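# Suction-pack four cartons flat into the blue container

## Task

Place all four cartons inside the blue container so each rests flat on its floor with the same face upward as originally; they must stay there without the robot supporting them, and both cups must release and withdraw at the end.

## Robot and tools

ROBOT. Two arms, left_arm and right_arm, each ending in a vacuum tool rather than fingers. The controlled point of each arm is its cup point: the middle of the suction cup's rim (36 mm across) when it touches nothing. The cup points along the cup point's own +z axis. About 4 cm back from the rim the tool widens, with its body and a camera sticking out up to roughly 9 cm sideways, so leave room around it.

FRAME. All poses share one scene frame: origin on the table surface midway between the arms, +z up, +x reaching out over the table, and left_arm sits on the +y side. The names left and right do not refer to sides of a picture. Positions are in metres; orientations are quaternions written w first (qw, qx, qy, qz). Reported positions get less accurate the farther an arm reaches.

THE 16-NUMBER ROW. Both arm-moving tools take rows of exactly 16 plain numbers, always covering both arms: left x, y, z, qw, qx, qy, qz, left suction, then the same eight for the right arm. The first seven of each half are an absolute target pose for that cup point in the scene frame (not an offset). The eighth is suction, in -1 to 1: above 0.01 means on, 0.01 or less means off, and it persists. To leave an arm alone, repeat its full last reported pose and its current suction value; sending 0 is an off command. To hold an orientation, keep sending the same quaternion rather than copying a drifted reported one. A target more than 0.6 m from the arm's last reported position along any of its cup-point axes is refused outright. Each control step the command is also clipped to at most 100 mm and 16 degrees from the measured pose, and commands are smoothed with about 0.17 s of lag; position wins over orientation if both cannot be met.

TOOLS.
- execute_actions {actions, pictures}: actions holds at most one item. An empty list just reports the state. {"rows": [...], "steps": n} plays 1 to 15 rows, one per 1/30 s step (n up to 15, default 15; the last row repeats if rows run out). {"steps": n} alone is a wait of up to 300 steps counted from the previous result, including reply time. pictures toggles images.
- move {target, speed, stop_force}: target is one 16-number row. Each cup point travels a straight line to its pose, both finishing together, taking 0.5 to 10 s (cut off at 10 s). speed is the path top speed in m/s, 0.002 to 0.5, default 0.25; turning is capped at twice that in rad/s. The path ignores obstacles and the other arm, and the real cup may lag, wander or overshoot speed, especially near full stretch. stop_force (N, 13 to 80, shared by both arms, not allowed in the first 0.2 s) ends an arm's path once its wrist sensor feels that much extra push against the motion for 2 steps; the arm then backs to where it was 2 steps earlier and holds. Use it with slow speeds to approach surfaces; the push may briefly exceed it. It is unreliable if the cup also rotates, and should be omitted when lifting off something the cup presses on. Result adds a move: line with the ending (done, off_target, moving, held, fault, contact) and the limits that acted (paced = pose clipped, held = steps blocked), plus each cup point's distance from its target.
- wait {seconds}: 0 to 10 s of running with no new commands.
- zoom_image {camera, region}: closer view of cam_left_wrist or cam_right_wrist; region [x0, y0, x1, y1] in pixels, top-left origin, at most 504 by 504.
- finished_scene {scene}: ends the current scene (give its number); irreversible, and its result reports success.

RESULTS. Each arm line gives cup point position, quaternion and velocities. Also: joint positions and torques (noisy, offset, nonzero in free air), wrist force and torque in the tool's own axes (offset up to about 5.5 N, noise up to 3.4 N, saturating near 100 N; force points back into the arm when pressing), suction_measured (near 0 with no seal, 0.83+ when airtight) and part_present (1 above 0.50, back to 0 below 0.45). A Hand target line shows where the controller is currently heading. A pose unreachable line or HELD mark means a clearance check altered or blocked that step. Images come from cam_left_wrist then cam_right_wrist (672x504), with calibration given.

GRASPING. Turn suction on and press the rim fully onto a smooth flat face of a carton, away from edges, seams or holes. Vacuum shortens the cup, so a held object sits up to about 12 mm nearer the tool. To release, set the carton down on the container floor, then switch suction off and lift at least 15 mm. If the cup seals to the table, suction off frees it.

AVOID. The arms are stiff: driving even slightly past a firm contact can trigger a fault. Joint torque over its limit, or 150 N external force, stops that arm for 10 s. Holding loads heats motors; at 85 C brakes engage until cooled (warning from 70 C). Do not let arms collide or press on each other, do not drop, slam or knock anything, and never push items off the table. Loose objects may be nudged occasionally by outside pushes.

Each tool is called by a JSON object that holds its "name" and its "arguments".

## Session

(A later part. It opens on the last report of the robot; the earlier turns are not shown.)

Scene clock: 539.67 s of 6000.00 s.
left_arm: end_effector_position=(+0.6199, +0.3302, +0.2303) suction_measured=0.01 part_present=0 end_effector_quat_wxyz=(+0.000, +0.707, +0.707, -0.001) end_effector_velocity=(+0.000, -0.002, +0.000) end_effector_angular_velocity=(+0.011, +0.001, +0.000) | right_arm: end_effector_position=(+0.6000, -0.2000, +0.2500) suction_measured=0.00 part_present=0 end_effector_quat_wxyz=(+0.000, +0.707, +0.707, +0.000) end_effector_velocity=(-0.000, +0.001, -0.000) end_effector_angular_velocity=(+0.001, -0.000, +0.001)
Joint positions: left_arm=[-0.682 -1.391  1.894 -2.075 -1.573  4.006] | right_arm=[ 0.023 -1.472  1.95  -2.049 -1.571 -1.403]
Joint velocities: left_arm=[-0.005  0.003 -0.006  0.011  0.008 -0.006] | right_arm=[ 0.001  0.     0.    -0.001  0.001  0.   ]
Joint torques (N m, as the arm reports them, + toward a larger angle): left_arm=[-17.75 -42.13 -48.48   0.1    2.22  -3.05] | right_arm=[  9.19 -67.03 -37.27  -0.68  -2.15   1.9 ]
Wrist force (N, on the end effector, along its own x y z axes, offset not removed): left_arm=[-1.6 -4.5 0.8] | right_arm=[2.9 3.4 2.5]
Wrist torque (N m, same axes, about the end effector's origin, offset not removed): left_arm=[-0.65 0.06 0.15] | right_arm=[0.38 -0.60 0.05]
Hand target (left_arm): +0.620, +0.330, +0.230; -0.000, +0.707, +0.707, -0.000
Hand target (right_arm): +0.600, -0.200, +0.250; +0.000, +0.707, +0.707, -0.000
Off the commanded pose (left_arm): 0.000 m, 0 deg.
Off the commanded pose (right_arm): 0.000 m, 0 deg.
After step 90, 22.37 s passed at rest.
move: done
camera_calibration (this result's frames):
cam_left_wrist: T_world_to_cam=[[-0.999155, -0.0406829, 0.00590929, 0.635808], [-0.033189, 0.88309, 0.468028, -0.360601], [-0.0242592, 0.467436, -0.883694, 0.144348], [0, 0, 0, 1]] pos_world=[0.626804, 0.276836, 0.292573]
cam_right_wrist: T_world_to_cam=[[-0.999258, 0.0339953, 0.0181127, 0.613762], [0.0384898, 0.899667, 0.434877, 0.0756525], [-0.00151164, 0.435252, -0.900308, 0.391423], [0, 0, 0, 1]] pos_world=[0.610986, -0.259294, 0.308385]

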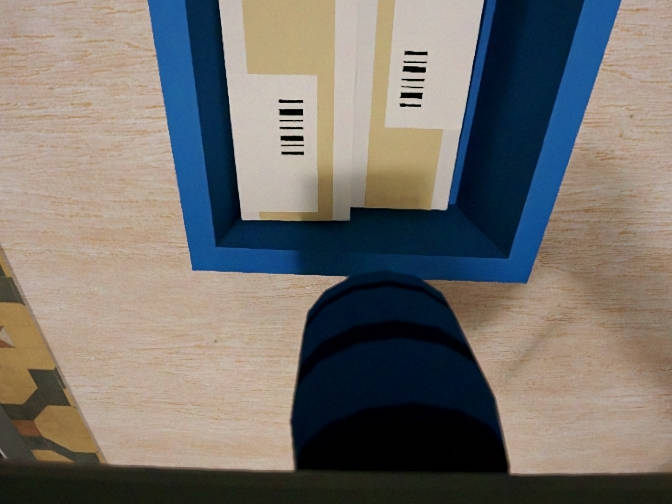

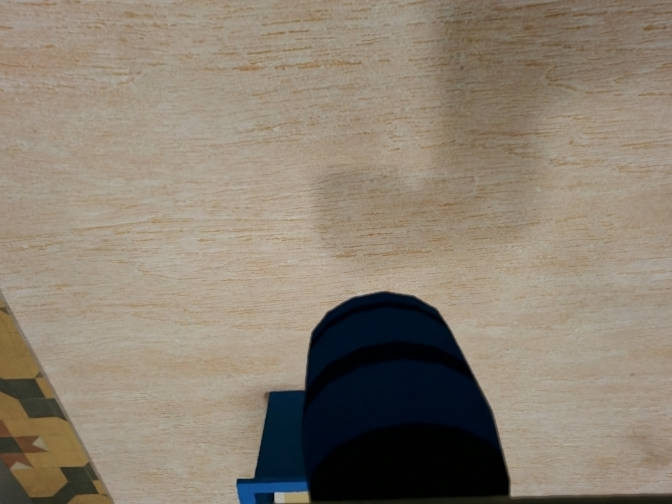

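{"name": "move", "arguments": {"target": [0.58,0.5,0.25,0,0.755,0.655,0,0,0.652,0.29,0.11,0,0.7071,0.7071,0,0], "speed": 0.3}}

{"name": "move", "arguments": {"target": [0.58,0.5,0.25,0,0.755,0.655,0,0,0.652,0.29,0.06,0,0.7071,0.7071,0,1], "speed": 0.015, "stop_force": 13}}

{"name": "move", "arguments": {"target": [0.58,0.5,0.25,0,0.755,0.655,0,0,0.652,0.29,0.2,0,0.7071,0.7071,0,1], "speed": 0.1}}

{"name": "move", "arguments": {"target": [0.582,0.284,0.2,0,0.755,0.655,0,0,0.68,-0.12,0.2,0,0.7071,0.7071,0,1], "speed": 0.25}}

Scene clock: 560.07 s of 6000.00 s.
left_arm: end_effector_position=(+0.5801, +0.5000, +0.2499) suction_measured=0.01 part_present=0 end_effector_quat_wxyz=(-0.000, +0.755, +0.655, +0.000) end_effector_velocity=(-0.001, +0.001, -0.001) end_effector_angular_velocity=(+0.001, +0.000, +0.001) | right_arm: end_effector_position=(+0.6509, +0.2898, +0.1102) suction_measured=0.00 part_present=0 end_effector_quat_wxyz=(-0.000, +0.707, +0.707, -0.000) end_effector_velocity=(+0.001, +0.002, -0.001) end_effector_angular_velocity=(-0.001, +0.001, +0.000)
Joint positions: left_arm=[-0.514 -1.567  2.051 -2.055 -1.571  4.315] | right_arm=[ 0.525 -0.858  1.324 -2.036 -1.571 -0.901]
Joint velocities: left_arm=[ 0.001 -0.001  0.002 -0.     0.001  0.   ] | right_arm=[ 0.001  0.004 -0.006  0.003  0.     0.001]
Joint torques (N m, as the arm reports them, + toward a larger angle): left_arm=[ 19.71 -64.42 -28.16   0.07  -1.94   3.93] | right_arm=[  9.37 -90.41 -49.99  -0.59  -1.96   1.61]
Wrist force (N, on the end effector, along its own x y z axes, offset not removed): left_arm=[-0.4 -6.4 3.8] | right_arm=[1.4 2.0 4.3]
Wrist torque (N m, same axes, about the end effector's origin, offset not removed): left_arm=[-0.84 -0.05 0.04] | right_arm=[0.01 -0.44 0.04]
Hand target (left_arm): +0.580, +0.500, +0.250; -0.000, +0.755, +0.655, +0.000
Hand target (right_arm): +0.651, +0.290, +0.110; -0.000, +0.707, +0.707, -0.000
Off the commanded pose (left_arm): 0.000 m, 0 deg.
Off the commanded pose (right_arm): 0.001 m, 0 deg.
After step 90, 15.00 s passed at rest.
move: done
camera_calibration (this result's frames):
cam_left_wrist: T_world_to_cam=[[-0.994985, 0.099886, 0.00525526, 0.530263], [0.0906389, 0.87816, 0.469702, -0.590815], [0.0423017, 0.467822, -0.88281, 0.0423794], [0, 0, 0, 1]] pos_world=[0.579362, 0.446038, 0.312133]
cam_right_wrist: T_world_to_cam=[[-0.999247, 0.0339974, 0.0187097, 0.650429], [0.0387508, 0.899819, 0.43454, -0.306339], [-0.00206214, 0.434938, -0.900458, 0.0528835], [0, 0, 0, 1]] pos_world=[0.661919, 0.230536, 0.168567]

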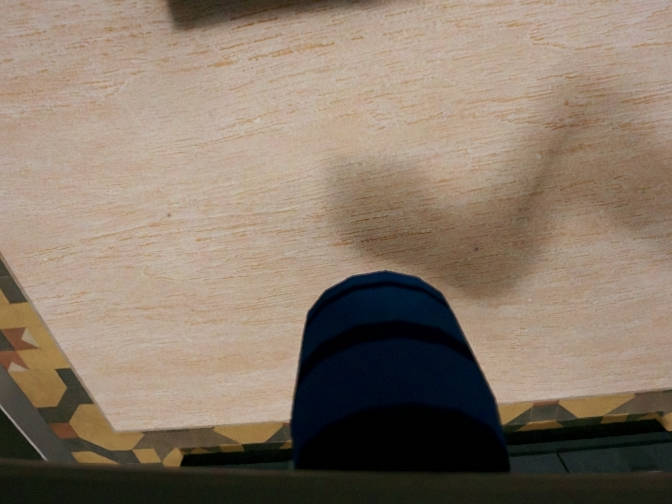

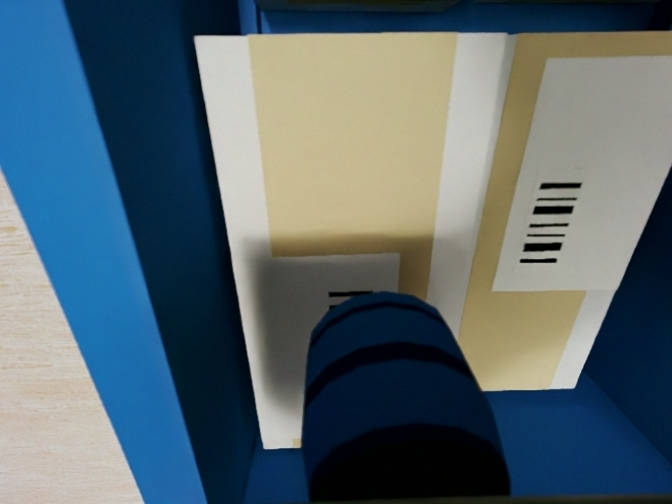

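Scene clock: 563.07 s of 6000.00 s.
left_arm: end_effector_position=(+0.5800, +0.5000, +0.2500) suction_measured=0.01 part_present=0 end_effector_quat_wxyz=(-0.000, +0.755, +0.655, +0.000) end_effector_velocity=(+0.000, +0.000, +0.000) end_effector_angular_velocity=(+0.000, -0.000, +0.001) | right_arm: end_effector_position=(+0.6518, +0.2900, +0.0712) suction_measured=0.88 part_present=1 end_effector_quat_wxyz=(-0.000, +0.707, +0.707, +0.000) end_effector_velocity=(-0.002, -0.001, +0.003) end_effector_angular_velocity=(-0.003, +0.004, +0.001)
Joint positions: left_arm=[-0.514 -1.568  2.051 -2.055 -1.571  4.315] | right_arm=[ 0.524 -0.826  1.344 -2.088 -1.571 -0.901]
Joint velocities: left_arm=[-0.    -0.    -0.     0.     0.001 -0.001] | right_arm=[ 0.    -0.003 -0.001  0.009  0.    -0.   ]
Joint torques (N m, as the arm reports them, + toward a larger angle): left_arm=[-18.05 -64.18 -27.19  -0.02  -1.88  -2.32] | right_arm=[ -7.2  -86.86 -32.83   3.01  -2.2   -1.95]
Wrist force (N, on the end effector, along its own x y z axes, offset not removed): left_arm=[0.9 0.0 0.1] | right_arm=[1.3 -3.1 -27.2]
Wrist torque (N m, same axes, about the end effector's origin, offset not removed): left_arm=[0.19 -0.29 0.24] | right_arm=[-0.45 -0.19 0.05]
Hand target (left_arm): +0.580, +0.500, +0.250; +0.000, +0.755, +0.655, +0.000
Hand target (right_arm): +0.652, +0.290, +0.072; -0.000, +0.707, +0.707, +0.000
Off the commanded pose (left_arm): 0.000 m, 0 deg.
Off the commanded pose (right_arm): 0.011 m, 0 deg.
move: contact (right_arm)
camera_calibration (this result's frames):
cam_left_wrist: T_world_to_cam=[[-0.994981, 0.099931, 0.00520659, 0.530146], [0.0906622, 0.878229, 0.469568, -0.590862], [0.0423518, 0.467683, -0.882881, 0.0425142], [0, 0, 0, 1]] pos_world=[0.579253, 0.446051, 0.312225]
cam_right_wrist: T_world_to_cam=[[-0.999261, 0.0339717, 0.0180031, 0.65215], [0.0384211, 0.899613, 0.434994, -0.2894], [-0.00141831, 0.435364, -0.900254, 0.0171349], [0, 0, 0, 1]] pos_world=[0.662811, 0.230733, 0.129572]

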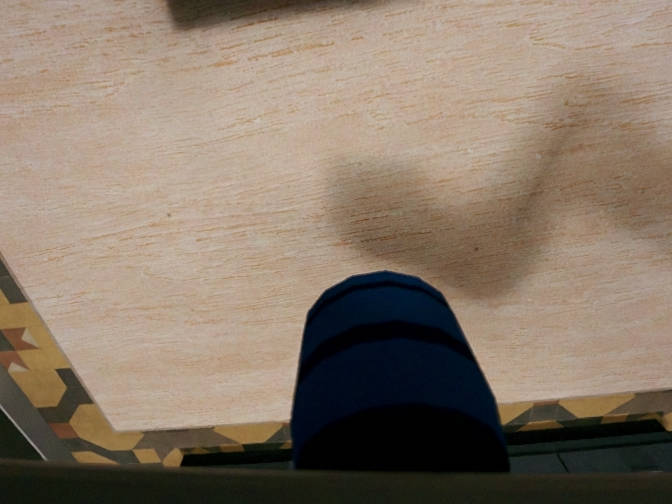

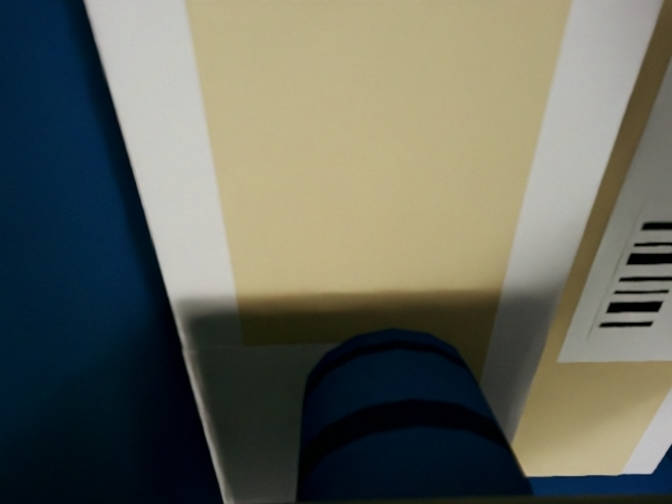

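Scene clock: 564.83 s of 6000.00 s.
left_arm: end_effector_position=(+0.5800, +0.5000, +0.2500) suction_measured=0.01 part_present=0 end_effector_quat_wxyz=(-0.000, +0.755, +0.655, +0.000) end_effector_velocity=(-0.000, -0.000, -0.000) end_effector_angular_velocity=(-0.001, +0.001, +0.001) | right_arm: end_effector_position=(+0.6519, +0.2899, +0.1997) suction_measured=0.88 part_present=1 end_effector_quat_wxyz=(-0.000, +0.707, +0.707, +0.000) end_effector_velocity=(+0.001, -0.000, +0.004) end_effector_angular_velocity=(+0.001, -0.002, -0.001)
Joint positions: left_arm=[-0.514 -1.568  2.051 -2.055 -1.571  4.315] | right_arm=[ 0.524 -0.917  1.255 -1.909 -1.571 -0.901]
Joint velocities: left_arm=[-0.    -0.     0.     0.    -0.001 -0.001] | right_arm=[-0.001 -0.002 -0.003  0.003 -0.     0.   ]
Joint torques (N m, as the arm reports them, + toward a larger angle): left_arm=[-18.19 -64.3  -27.58   0.1   -1.82  -0.7 ] | right_arm=[ -10.26 -118.11  -54.84   -1.07   -1.83   -1.89]
Wrist force (N, on the end effector, along its own x y z axes, offset not removed): left_arm=[-3.0 -0.6 -0.5] | right_arm=[1.5 2.6 5.0]
Wrist torque (N m, same axes, about the end effector's origin, offset not removed): left_arm=[-0.07 0.28 0.10] | right_arm=[0.21 -0.38 0.09]
Hand target (left_arm): +0.580, +0.500, +0.250; +0.000, +0.755, +0.655, +0.000
Hand target (right_arm): +0.652, +0.290, +0.200; +0.000, +0.707, +0.707, +0.000
Off the commanded pose (left_arm): 0.000 m, 0 deg.
Off the commanded pose (right_arm): 0.000 m, 0 deg.
move: done
camera_calibration (this result's frames):
cam_left_wrist: T_world_to_cam=[[-0.994981, 0.0999333, 0.00520431, 0.530139], [0.0906635, 0.878233, 0.469561, -0.590865], [0.0423542, 0.467676, -0.882885, 0.0425223], [0, 0, 0, 1]] pos_world=[0.579247, 0.446052, 0.31223]
cam_right_wrist: T_world_to_cam=[[-0.999258, 0.0339939, 0.0181217, 0.649868], [0.0384925, 0.899658, 0.434895, -0.345255], [-0.00151952, 0.435269, -0.900299, 0.133002], [0, 0, 0, 1]] pos_world=[0.662877, 0.230629, 0.258114]

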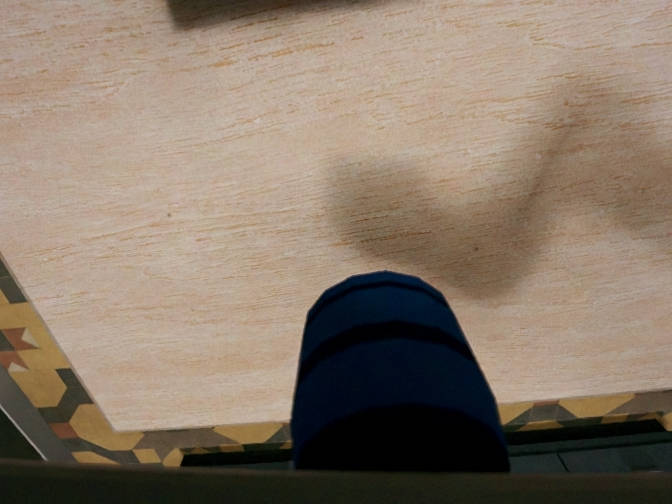

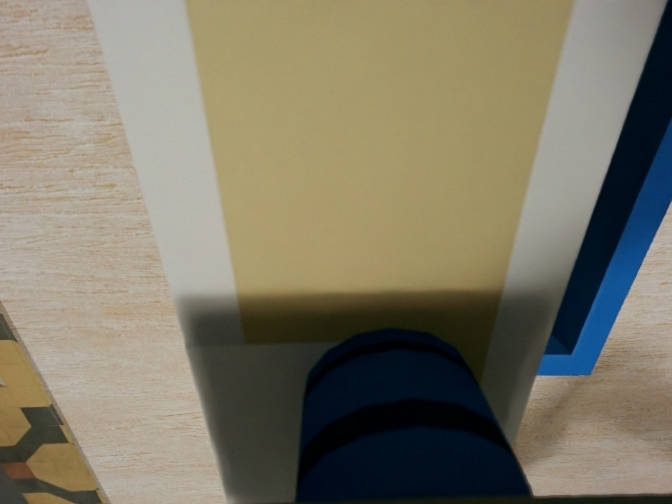

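Scene clock: 567.13 s of 6000.00 s.
left_arm: end_effector_position=(+0.5819, +0.2841, +0.2001) suction_measured=0.01 part_present=0 end_effector_quat_wxyz=(+0.000, +0.755, +0.655, -0.000) end_effector_velocity=(+0.000, -0.000, -0.001) end_effector_angular_velocity=(+0.002, -0.001, -0.000) | right_arm: end_effector_position=(+0.6809, -0.1196, +0.1999) suction_measured=0.88 part_present=1 end_effector_quat_wxyz=(+0.000, +0.707, +0.707, +0.000) end_effector_velocity=(-0.000, -0.002, +0.000) end_effector_angular_velocity=(-0.000, +0.000, +0.001)
Joint positions: left_arm=[-0.765 -1.38   1.943 -2.133 -1.571  4.064] | right_arm=[ 0.106 -1.265  1.792 -2.099 -1.571 -1.319]
Joint velocities: left_arm=[-0.001  0.001  0.    -0.     0.002 -0.001] | right_arm=[-0.003 -0.002  0.002  0.    -0.    -0.003]
Joint torques (N m, as the arm reports them, + toward a larger angle): left_arm=[-16.91 -40.97 -50.47  -7.34   1.59  -3.11] | right_arm=[ -4.68 -85.05 -38.42  -7.75   1.8   -1.91]
Wrist force (N, on the end effector, along its own x y z axes, offset not removed): left_arm=[-3.8 -1.4 -4.1] | right_arm=[0.2 0.9 7.8]
Wrist torque (N m, same axes, about the end effector's origin, offset not removed): left_arm=[-0.16 0.49 0.04] | right_arm=[-0.02 -0.21 0.14]
Hand target (left_arm): +0.582, +0.284, +0.200; +0.000, +0.755, +0.655, -0.000
Hand target (right_arm): +0.681, -0.120, +0.200; +0.000, +0.707, +0.707, +0.000
Off the commanded pose (left_arm): 0.000 m, 0 deg.
Off the commanded pose (right_arm): 0.001 m, 0 deg.
move: done
camera_calibration (this result's frames):
cam_left_wrist: T_world_to_cam=[[-0.994979, 0.0999497, 0.00513242, 0.553871], [0.0906537, 0.878337, 0.469367, -0.377943], [0.0424051, 0.467476, -0.882988, 0.0994215], [0, 0, 0, 1]] pos_world=[0.581136, 0.230125, 0.262339]
cam_right_wrist: T_world_to_cam=[[-0.999267, 0.0339986, 0.0175972, 0.69291], [0.0382688, 0.899516, 0.435208, 0.0220517], [-0.00103253, 0.435563, -0.900158, 0.311105], [0, 0, 0, 1]] pos_world=[0.691879, -0.1789, 0.258254]

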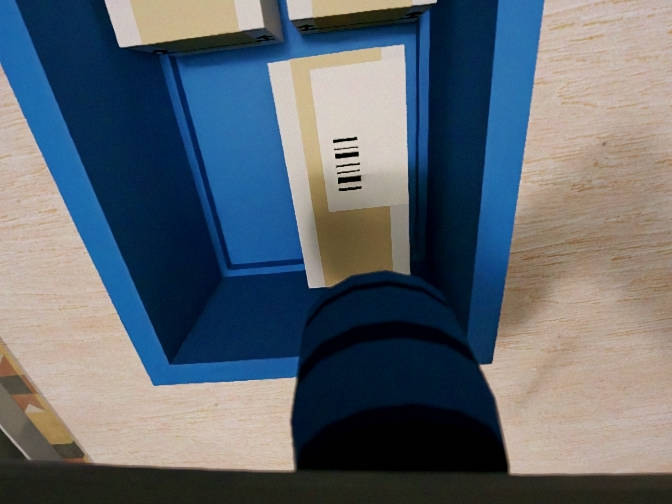

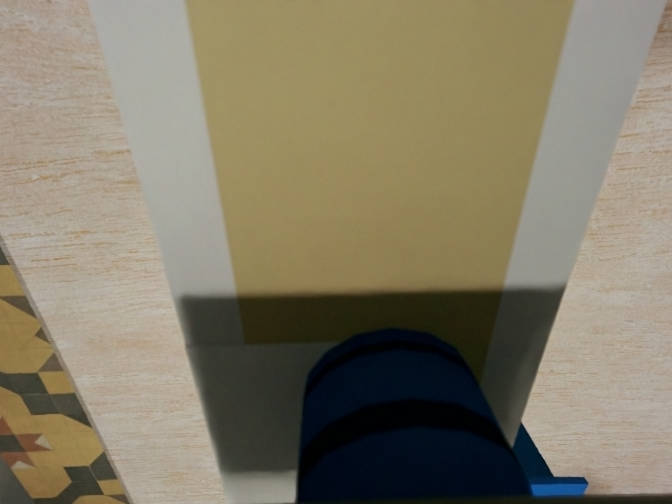

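{"name": "move", "arguments": {"target": [0.582,0.284,0.075,0,0.755,0.655,0,1,0.68,-0.12,0.2,0,0.7071,0.7071,0,1], "speed": 0.15}}

{"name": "move", "arguments": {"target": [0.582,0.284,0.04,0,0.755,0.655,0,1,0.68,-0.12,0.2,0,0.7071,0.7071,0,1], "speed": 0.012, "stop_force": 13}}

{"name": "move", "arguments": {"target": [0.582,0.284,0.06,0,0.755,0.655,0,1,0.68,-0.12,0.2,0,0.7071,0.7071,0,1], "speed": 0.03}}

{"name": "move", "arguments": {"target": [0.571,0.284,0.06,0,0.755,0.655,0,1,0.68,-0.12,0.2,0,0.7071,0.7071,0,1], "speed": 0.01, "stop_force": 13}}

{"name": "move", "arguments": {"target": [0.571,0.284,0.04,0,0.755,0.655,0,1,0.68,-0.12,0.2,0,0.7071,0.7071,0,1], "speed": 0.008, "stop_force": 13}}

Scene clock: 584.60 s of 6000.00 s.
left_arm: end_effector_position=(+0.5820, +0.2838, +0.0752) suction_measured=0.01 part_present=0 end_effector_quat_wxyz=(-0.000, +0.755, +0.655, -0.000) end_effector_velocity=(+0.001, +0.000, -0.002) end_effector_angular_velocity=(+0.000, -0.001, -0.000) | right_arm: end_effector_position=(+0.6800, -0.1200, +0.2000) suction_measured=0.88 part_present=1 end_effector_quat_wxyz=(+0.000, +0.707, +0.707, +0.000) end_effector_velocity=(-0.000, -0.000, +0.000) end_effector_angular_velocity=(-0.001, -0.000, +0.000)
Joint positions: left_arm=[-0.765 -1.24   2.034 -2.364 -1.571  4.064] | right_arm=[ 0.106 -1.266  1.794 -2.098 -1.571 -1.32 ]
Joint velocities: left_arm=[ 0.001  0.003  0.001 -0.004  0.001  0.001] | right_arm=[ 0.    -0.     0.    -0.    -0.001  0.   ]
Joint torques (N m, as the arm reports them, + toward a larger angle): left_arm=[ 21.18 -45.91 -20.92  -6.86   1.57   3.78] | right_arm=[ 10.02 -85.13 -38.8   -1.2   -1.95   1.64]
Wrist force (N, on the end effector, along its own x y z axes, offset not removed): left_arm=[-2.6 2.9 3.7] | right_arm=[2.5 1.9 6.4]
Wrist torque (N m, same axes, about the end effector's origin, offset not removed): left_arm=[0.57 0.28 0.11] | right_arm=[0.05 -0.52 0.08]
Hand target (left_arm): +0.582, +0.284, +0.075; -0.000, +0.755, +0.655, -0.000
Hand target (right_arm): +0.680, -0.120, +0.200; +0.000, +0.707, +0.707, +0.000
Off the commanded pose (left_arm): 0.000 m, 0 deg.
Off the commanded pose (right_arm): 0.000 m, 0 deg.
After step 90, 13.07 s passed at rest.
move: done
camera_calibration (this result's frames):
cam_left_wrist: T_world_to_cam=[[-0.994974, 0.0999997, 0.0052152, 0.554649], [0.0907269, 0.878222, 0.469568, -0.319181], [0.0423765, 0.467681, -0.882881, -0.0107978], [0, 0, 0, 1]] pos_world=[0.581277, 0.229897, 0.137451]
cam_right_wrist: T_world_to_cam=[[-0.999258, 0.0339952, 0.0181126, 0.691889], [0.0384897, 0.899667, 0.434878, 0.0223434], [-0.00151156, 0.435252, -0.900307, 0.311708], [0, 0, 0, 1]] pos_world=[0.690987, -0.179294, 0.258384]

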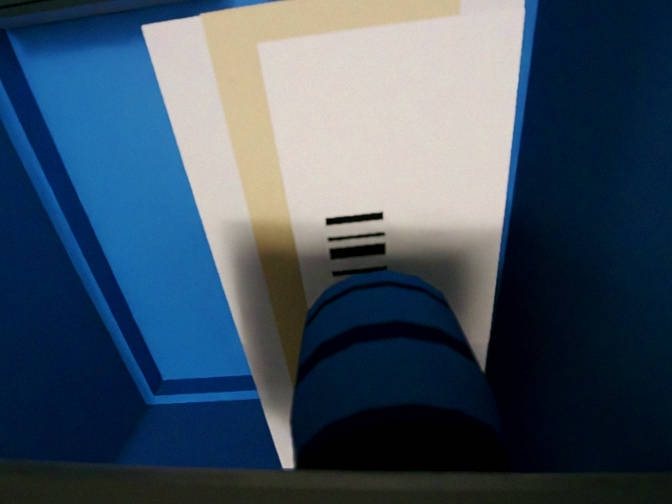

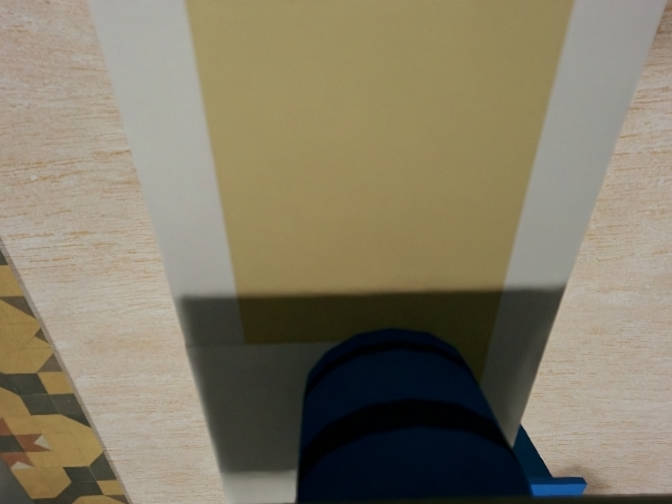

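Scene clock: 587.20 s of 6000.00 s.
left_arm: end_effector_position=(+0.5821, +0.2839, +0.0488) suction_measured=0.91 part_present=1 end_effector_quat_wxyz=(+0.000, +0.755, +0.655, +0.000) end_effector_velocity=(-0.002, +0.002, +0.001) end_effector_angular_velocity=(+0.005, +0.004, -0.000) | right_arm: end_effector_position=(+0.6800, -0.1200, +0.2000) suction_measured=0.88 part_present=1 end_effector_quat_wxyz=(+0.000, +0.707, +0.707, -0.000) end_effector_velocity=(-0.000, +0.001, +0.000) end_effector_angular_velocity=(+0.001, -0.000, +0.001)
Joint positions: left_arm=[-0.765 -1.205  2.047 -2.414 -1.571  4.064] | right_arm=[ 0.106 -1.266  1.794 -2.098 -1.571 -1.32 ]
Joint velocities: left_arm=[-0.    -0.003  0.     0.009  0.     0.   ] | right_arm=[ 0.001 -0.     0.    -0.     0.    -0.   ]
Joint torques (N m, as the arm reports them, + toward a larger angle): left_arm=[ 17.22 -60.55 -17.2    6.3    0.31   3.76] | right_arm=[ 11.48 -84.01 -37.54  -1.25  -1.7    1.86]
Wrist force (N, on the end effector, along its own x y z axes, offset not removed): left_arm=[-0.4 1.0 -34.6] | right_arm=[2.4 3.3 7.1]
Wrist torque (N m, same axes, about the end effector's origin, offset not removed): left_arm=[-0.31 -0.36 0.07] | right_arm=[0.29 -0.58 0.06]
Hand target (left_arm): +0.582, +0.284, +0.049; +0.000, +0.755, +0.655, +0.000
Hand target (right_arm): +0.680, -0.120, +0.200; +0.000, +0.707, +0.707, -0.000
Off the commanded pose (left_arm): 0.009 m, 0 deg.
Off the commanded pose (right_arm): 0.000 m, 0 deg.
move: contact (left_arm)
camera_calibration (this result's frames):
cam_left_wrist: T_world_to_cam=[[-0.994983, 0.0999258, 0.00480919, 0.554909], [0.0904852, 0.878396, 0.46929, -0.306726], [0.0426698, 0.467371, -0.883031, -0.0341765], [0, 0, 0, 1]] pos_world=[0.581338, 0.22995, 0.111096]
cam_right_wrist: T_world_to_cam=[[-0.999258, 0.0339941, 0.0181139, 0.691886], [0.0384893, 0.899667, 0.434877, 0.0223425], [-0.00151316, 0.435252, -0.900308, 0.311709], [0, 0, 0, 1]] pos_world=[0.690985, -0.179293, 0.258385]

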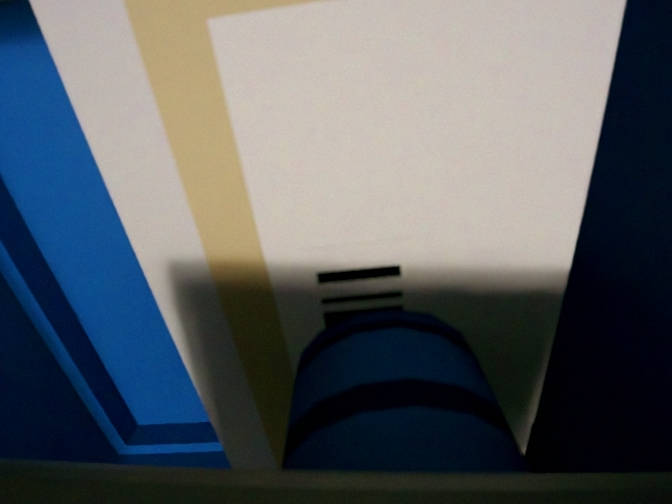

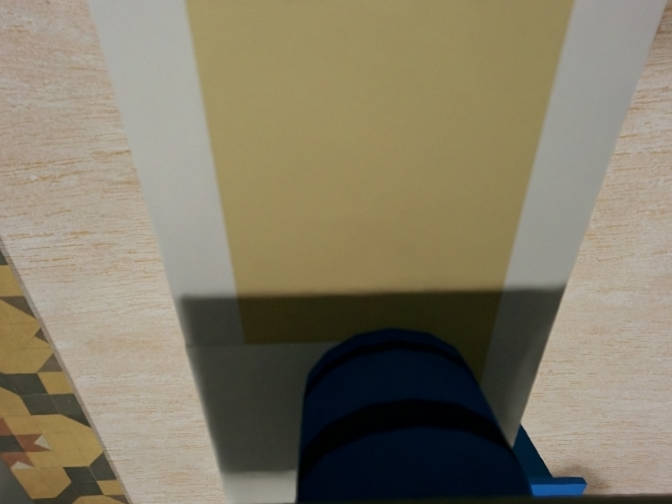

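Scene clock: 588.00 s of 6000.00 s.
left_arm: end_effector_position=(+0.5820, +0.2840, +0.0597) suction_measured=0.91 part_present=1 end_effector_quat_wxyz=(-0.000, +0.755, +0.655, +0.000) end_effector_velocity=(+0.000, -0.000, +0.002) end_effector_angular_velocity=(+0.000, -0.000, +0.000) | right_arm: end_effector_position=(+0.6800, -0.1200, +0.2000) suction_measured=0.88 part_present=1 end_effector_quat_wxyz=(+0.000, +0.707, +0.707, -0.000) end_effector_velocity=(+0.000, -0.001, +0.000) end_effector_angular_velocity=(-0.000, -0.000, -0.000)
Joint positions: left_arm=[-0.765 -1.22   2.042 -2.393 -1.571  4.064] | right_arm=[ 0.106 -1.266  1.794 -2.098 -1.571 -1.32 ]
Joint velocities: left_arm=[ 0.    -0.003 -0.001  0.004  0.    -0.   ] | right_arm=[-0.001 -0.    -0.     0.    -0.    -0.   ]
Joint torques (N m, as the arm reports them, + toward a larger angle): left_arm=[ 21.78 -88.13 -44.1   -0.25  -0.42   3.8 ] | right_arm=[ 11.61 -82.82 -37.06  -1.23  -1.62   1.99]
Wrist force (N, on the end effector, along its own x y z axes, offset not removed): left_arm=[-0.4 3.3 2.4] | right_arm=[1.8 3.1 5.9]
Wrist torque (N m, same axes, about the end effector's origin, offset not removed): left_arm=[0.84 -0.17 0.25] | right_arm=[0.26 -0.47 0.08]
Hand target (left_arm): +0.582, +0.284, +0.060; +0.000, +0.755, +0.655, -0.000
Hand target (right_arm): +0.680, -0.120, +0.200; +0.000, +0.707, +0.707, -0.000
Off the commanded pose (left_arm): 0.000 m, 0 deg.
Off the commanded pose (right_arm): 0.000 m, 0 deg.
move: done
camera_calibration (this result's frames):
cam_left_wrist: T_world_to_cam=[[-0.994979, 0.0999484, 0.00521228, 0.554688], [0.0906795, 0.878219, 0.469583, -0.312025], [0.0423565, 0.467698, -0.882873, -0.0245384], [0, 0, 0, 1]] pos_world=[0.581237, 0.230063, 0.121966]
cam_right_wrist: T_world_to_cam=[[-0.999258, 0.0339941, 0.018114, 0.691886], [0.0384893, 0.899667, 0.434877, 0.0223425], [-0.0015133, 0.435252, -0.900308, 0.311709], [0, 0, 0, 1]] pos_world=[0.690984, -0.179293, 0.258385]

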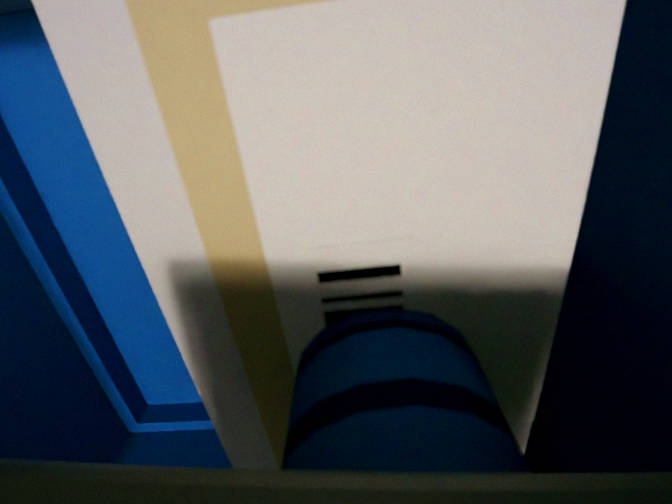

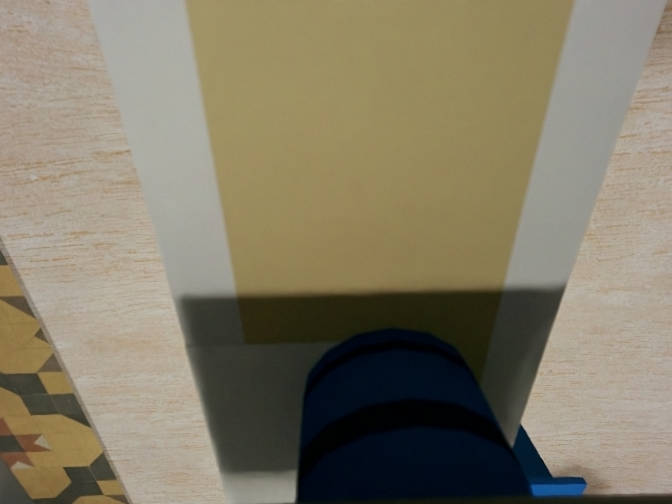

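Scene clock: 589.33 s of 6000.00 s.
left_arm: end_effector_position=(+0.5713, +0.2840, +0.0600) suction_measured=0.91 part_present=1 end_effector_quat_wxyz=(+0.000, +0.755, +0.655, +0.000) end_effector_velocity=(-0.002, -0.000, +0.000) end_effector_angular_velocity=(-0.001, +0.000, -0.000) | right_arm: end_effector_position=(+0.6800, -0.1200, +0.2000) suction_measured=0.88 part_present=1 end_effector_quat_wxyz=(+0.000, +0.707, +0.707, -0.000) end_effector_velocity=(+0.000, -0.001, +0.001) end_effector_angular_velocity=(-0.000, -0.001, -0.001)
Joint positions: left_arm=[-0.776 -1.232  2.06  -2.399 -1.571  4.053] | right_arm=[ 0.106 -1.266  1.794 -2.098 -1.571 -1.32 ]
Joint velocities: left_arm=[-0.003 -0.003  0.003 -0.001 -0.001 -0.003] | right_arm=[-0.001 -0.001 -0.     0.    -0.     0.   ]
Joint torques (N m, as the arm reports them, + toward a larger angle): left_arm=[-17.08 -87.1  -19.16  -7.31  -1.9   -3.19] | right_arm=[ 11.56 -85.59 -37.65  -0.97  -1.8    1.49]
Wrist force (N, on the end effector, along its own x y z axes, offset not removed): left_arm=[-3.0 1.3 3.7] | right_arm=[1.1 2.7 7.6]
Wrist torque (N m, same axes, about the end effector's origin, offset not removed): left_arm=[0.05 0.27 0.19] | right_arm=[0.30 -0.39 0.03]
Hand target (left_arm): +0.571, +0.284, +0.060; +0.000, +0.755, +0.655, -0.000
Hand target (right_arm): +0.680, -0.120, +0.200; +0.000, +0.707, +0.707, -0.000
Off the commanded pose (left_arm): 0.000 m, 0 deg.
Off the commanded pose (right_arm): 0.000 m, 0 deg.
move: done
camera_calibration (this result's frames):
cam_left_wrist: T_world_to_cam=[[-0.994979, 0.0999494, 0.00519112, 0.544019], [0.0906713, 0.878228, 0.469567, -0.311163], [0.042374, 0.46768, -0.882881, -0.0238672], [0, 0, 0, 1]] pos_world=[0.570513, 0.23006, 0.122216]
cam_right_wrist: T_world_to_cam=[[-0.999258, 0.0339941, 0.018114, 0.691886], [0.0384893, 0.899667, 0.434877, 0.0223424], [-0.00151327, 0.435252, -0.900308, 0.311709], [0, 0, 0, 1]] pos_world=[0.690984, -0.179293, 0.258385]

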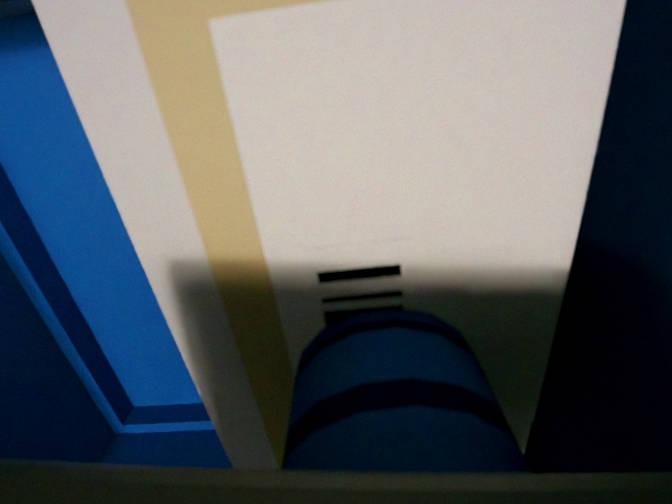

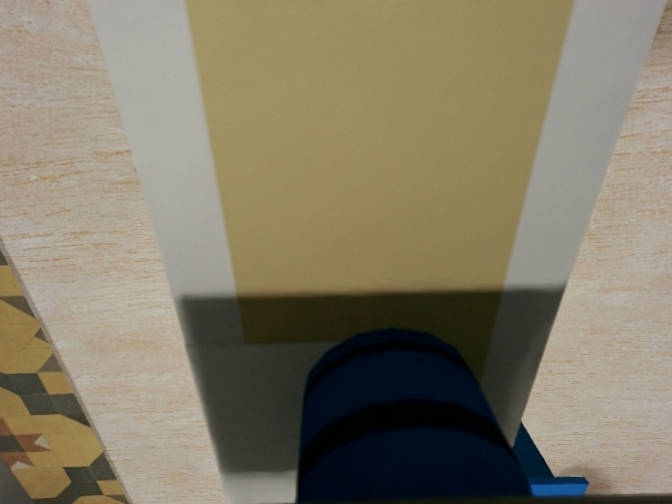

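Scene clock: 591.10 s of 6000.00 s.
left_arm: end_effector_position=(+0.5712, +0.2839, +0.0490) suction_measured=0.91 part_present=1 end_effector_quat_wxyz=(+0.000, +0.755, +0.655, +0.000) end_effector_velocity=(-0.001, +0.001, +0.001) end_effector_angular_velocity=(+0.001, +0.004, -0.001) | right_arm: end_effector_position=(+0.6800, -0.1200, +0.2000) suction_measured=0.88 part_present=1 end_effector_quat_wxyz=(+0.000, +0.707, +0.707, -0.000) end_effector_velocity=(+0.000, -0.000, -0.001) end_effector_angular_velocity=(-0.001, +0.001, -0.000)
Joint positions: left_arm=[-0.776 -1.217  2.066 -2.42  -1.571  4.053] | right_arm=[ 0.106 -1.266  1.794 -2.098 -1.571 -1.32 ]
Joint velocities: left_arm=[-0.    -0.002  0.     0.006 -0.002  0.001] | right_arm=[-0.     0.001 -0.    -0.    -0.001  0.   ]
Joint torques (N m, as the arm reports them, + toward a larger angle): left_arm=[-16.76 -65.77 -18.8    3.47  -1.91  -2.52] | right_arm=[ 10.43 -84.88 -38.75  -1.04  -1.74   1.75]
Wrist force (N, on the end effector, along its own x y z axes, offset not removed): left_arm=[1.2 -2.6 -28.5] | right_arm=[1.4 0.8 6.7]
Wrist torque (N m, same axes, about the end effector's origin, offset not removed): left_arm=[-0.31 -0.18 0.12] | right_arm=[-0.08 -0.42 0.14]
Hand target (left_arm): +0.571, +0.284, +0.049; +0.000, +0.755, +0.655, +0.000
Hand target (right_arm): +0.680, -0.120, +0.200; +0.000, +0.707, +0.707, -0.000
Off the commanded pose (left_arm): 0.009 m, 0 deg.
Off the commanded pose (right_arm): 0.000 m, 0 deg.
move: contact (left_arm)
camera_calibration (this result's frames):
cam_left_wrist: T_world_to_cam=[[-0.994981, 0.0999392, 0.00490861, 0.544038], [0.090541, 0.878362, 0.469342, -0.305894], [0.0425941, 0.467431, -0.883003, -0.0335906], [0, 0, 0, 1]] pos_world=[0.570435, 0.230017, 0.111238]
cam_right_wrist: T_world_to_cam=[[-0.999258, 0.033994, 0.0181138, 0.691886], [0.0384892, 0.899667, 0.434877, 0.0223424], [-0.0015132, 0.435252, -0.900308, 0.311709], [0, 0, 0, 1]] pos_world=[0.690984, -0.179293, 0.258385]

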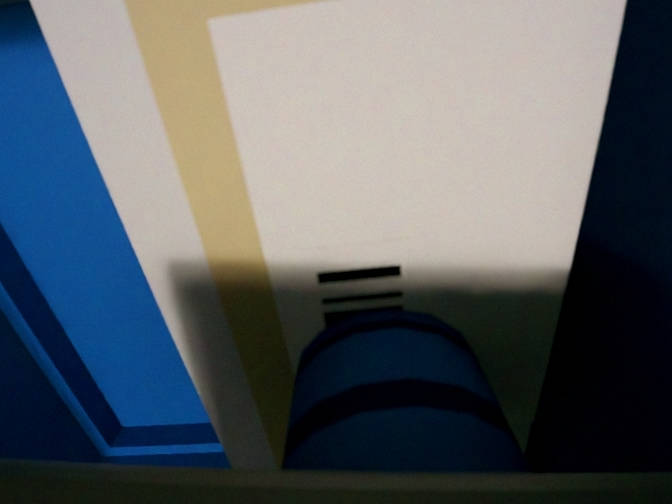

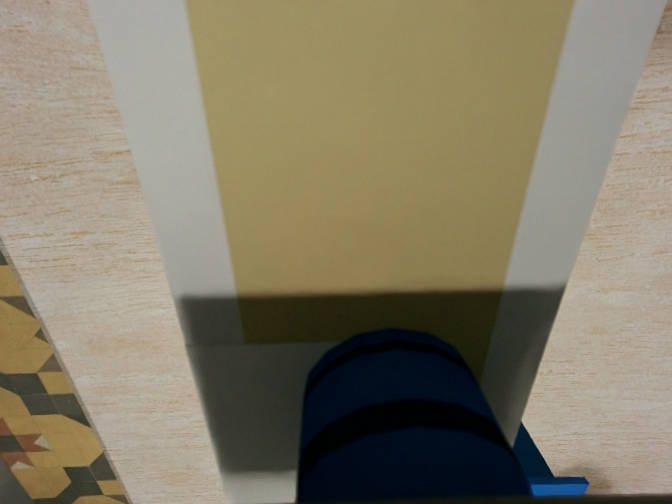

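{"name": "execute_actions", "arguments": {"actions": [{"rows":[[0.5712,0.284,0.05,0,0.755,0.655,0,0,0.68,-0.12,0.2,0,0.7071,0.7071,0,1]],"steps":8}], "pictures": false}}

{"name": "move", "arguments": {"target": [0.582,0.284,0.2,0,0.755,0.655,0,0,0.68,-0.12,0.2,0,0.7071,0.7071,0,1], "speed": 0.15}}

Scene clock: 596.40 s of 6000.00 s.
left_arm: end_effector_position=(+0.5712, +0.2839, +0.0500) suction_measured=0.01 part_present=0 end_effector_quat_wxyz=(+0.000, +0.755, +0.655, +0.000) end_effector_velocity=(-0.000, +0.000, +0.000) end_effector_angular_velocity=(+0.001, +0.002, -0.000) | right_arm: end_effector_position=(+0.6800, -0.1200, +0.2000) suction_measured=0.88 part_present=1 end_effector_quat_wxyz=(+0.000, +0.707, +0.707, -0.000) end_effector_velocity=(+0.000, -0.000, +0.002) end_effector_angular_velocity=(+0.001, -0.004, -0.000)
Joint positions: left_arm=[-0.776 -1.218  2.065 -2.418 -1.571  4.053] | right_arm=[ 0.106 -1.266  1.794 -2.098 -1.571 -1.32 ]
Joint velocities: left_arm=[ 0.    -0.001 -0.     0.003 -0.001  0.   ] | right_arm=[-0.    -0.003  0.    -0.001 -0.     0.   ]
Joint torques (N m, as the arm reports them, + toward a larger angle): left_arm=[ 21.54 -74.4  -35.13   1.32  -1.16   3.81] | right_arm=[ 11.3  -85.77 -37.71  -0.97  -1.35   1.67]
Wrist force (N, on the end effector, along its own x y z axes, offset not removed): left_arm=[-3.6 2.0 -17.6] | right_arm=[2.1 0.9 7.2]
Wrist torque (N m, same axes, about the end effector's origin, offset not removed): left_arm=[0.54 0.49 0.17] | right_arm=[-0.08 -0.47 0.09]
Hand target (left_arm): +0.571, +0.284, +0.050; +0.000, +0.755, +0.655, -0.000
Hand target (right_arm): +0.680, -0.120, +0.200; +0.000, +0.707, +0.707, -0.000
Off the commanded pose (left_arm): 0.000 m, 0 deg.
Off the commanded pose (right_arm): 0.000 m, 0 deg.
Steps of this call (steps 1 to 90: nothing new was sent; then 2.03 s passed at rest; steps 91 to 98: all 8 steps of this action). Readings (end_effector_position | what the end effector reports):
91: left_arm (+0.5711, +0.2840, +0.0494) | right_arm (+0.6800, -0.1200, +0.2000) | left_arm suction_measured=0.85 part_present=1 | right_arm suction_measured=0.88 part_present=1
92: left_arm (+0.5712, +0.2840, +0.0495) | right_arm (+0.6800, -0.1200, +0.2000) | left_arm suction_measured=0.35 part_present=0 | right_arm suction_measured=0.88 part_present=1
94: left_arm (+0.5713, +0.2839, +0.0498) | right_arm (+0.6800, -0.1200, +0.2000) | left_arm suction_measured=0.01 part_present=0 | right_arm suction_measured=0.88 part_present=1
98: the state above

Scene clock: 598.17 s of 6000.00 s.
left_arm: end_effector_position=(+0.5819, +0.2841, +0.1997) suction_measured=0.01 part_present=0 end_effector_quat_wxyz=(+0.000, +0.755, +0.655, +0.000) end_effector_velocity=(+0.001, -0.001, +0.004) end_effector_angular_velocity=(-0.000, -0.001, +0.001) | right_arm: end_effector_position=(+0.6800, -0.1200, +0.2000) suction_measured=0.88 part_present=1 end_effector_quat_wxyz=(+0.000, +0.707, +0.707, -0.000) end_effector_velocity=(+0.000, -0.001, +0.001) end_effector_angular_velocity=(-0.000, -0.001, -0.001)
Joint positions: left_arm=[-0.765 -1.38   1.943 -2.134 -1.571  4.064] | right_arm=[ 0.106 -1.266  1.794 -2.098 -1.571 -1.32 ]
Joint velocities: left_arm=[ 0.    -0.002 -0.005  0.006  0.001 -0.   ] | right_arm=[-0.001 -0.001 -0.     0.    -0.    -0.   ]
Joint torques (N m, as the arm reports them, + toward a larger angle): left_arm=[ 21.09 -79.04 -50.15  -0.19   0.51   3.66] | right_arm=[ 12.28 -85.61 -38.2   -1.08  -1.78   1.72]
Wrist force (N, on the end effector, along its own x y z axes, offset not removed): left_arm=[-1.7 -0.6 -0.6] | right_arm=[1.7 0.9 4.8]
Wrist torque (N m, same axes, about the end effector's origin, offset not removed): left_arm=[-0.02 0.09 0.04] | right_arm=[-0.06 -0.43 0.00]
Hand target (left_arm): +0.582, +0.284, +0.200; -0.000, +0.755, +0.655, +0.000
Hand target (right_arm): +0.680, -0.120, +0.200; +0.000, +0.707, +0.707, -0.000
Off the commanded pose (left_arm): 0.000 m, 0 deg.
Off the commanded pose (right_arm): 0.000 m, 0 deg.
move: done
camera_calibration (this result's frames):
cam_left_wrist: T_world_to_cam=[[-0.99498, 0.0999449, 0.0051573, 0.553835], [0.090651, 0.878226, 0.469575, -0.377834], [0.0424024, 0.467686, -0.882877, 0.0989842], [0, 0, 0, 1]] pos_world=[0.581108, 0.230177, 0.261956]
cam_right_wrist: T_world_to_cam=[[-0.999258, 0.0339941, 0.0181141, 0.691886], [0.0384893, 0.899667, 0.434877, 0.0223425], [-0.00151336, 0.435252, -0.900308, 0.311709], [0, 0, 0, 1]] pos_world=[0.690984, -0.179293, 0.258385]

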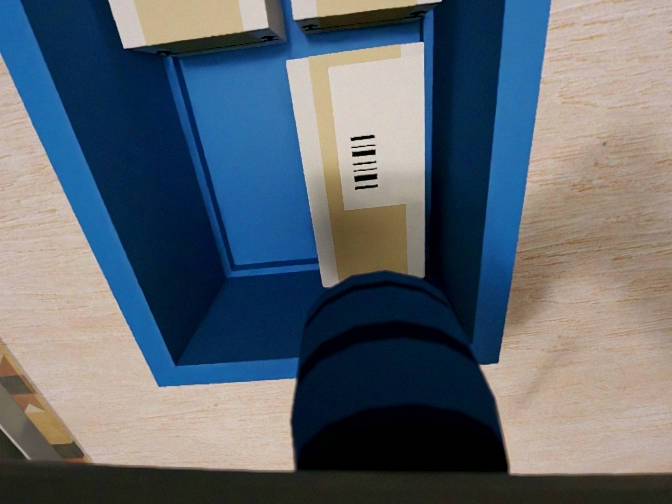

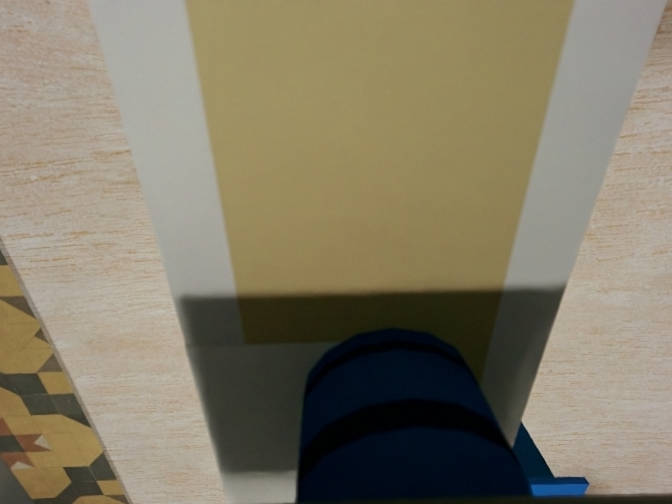

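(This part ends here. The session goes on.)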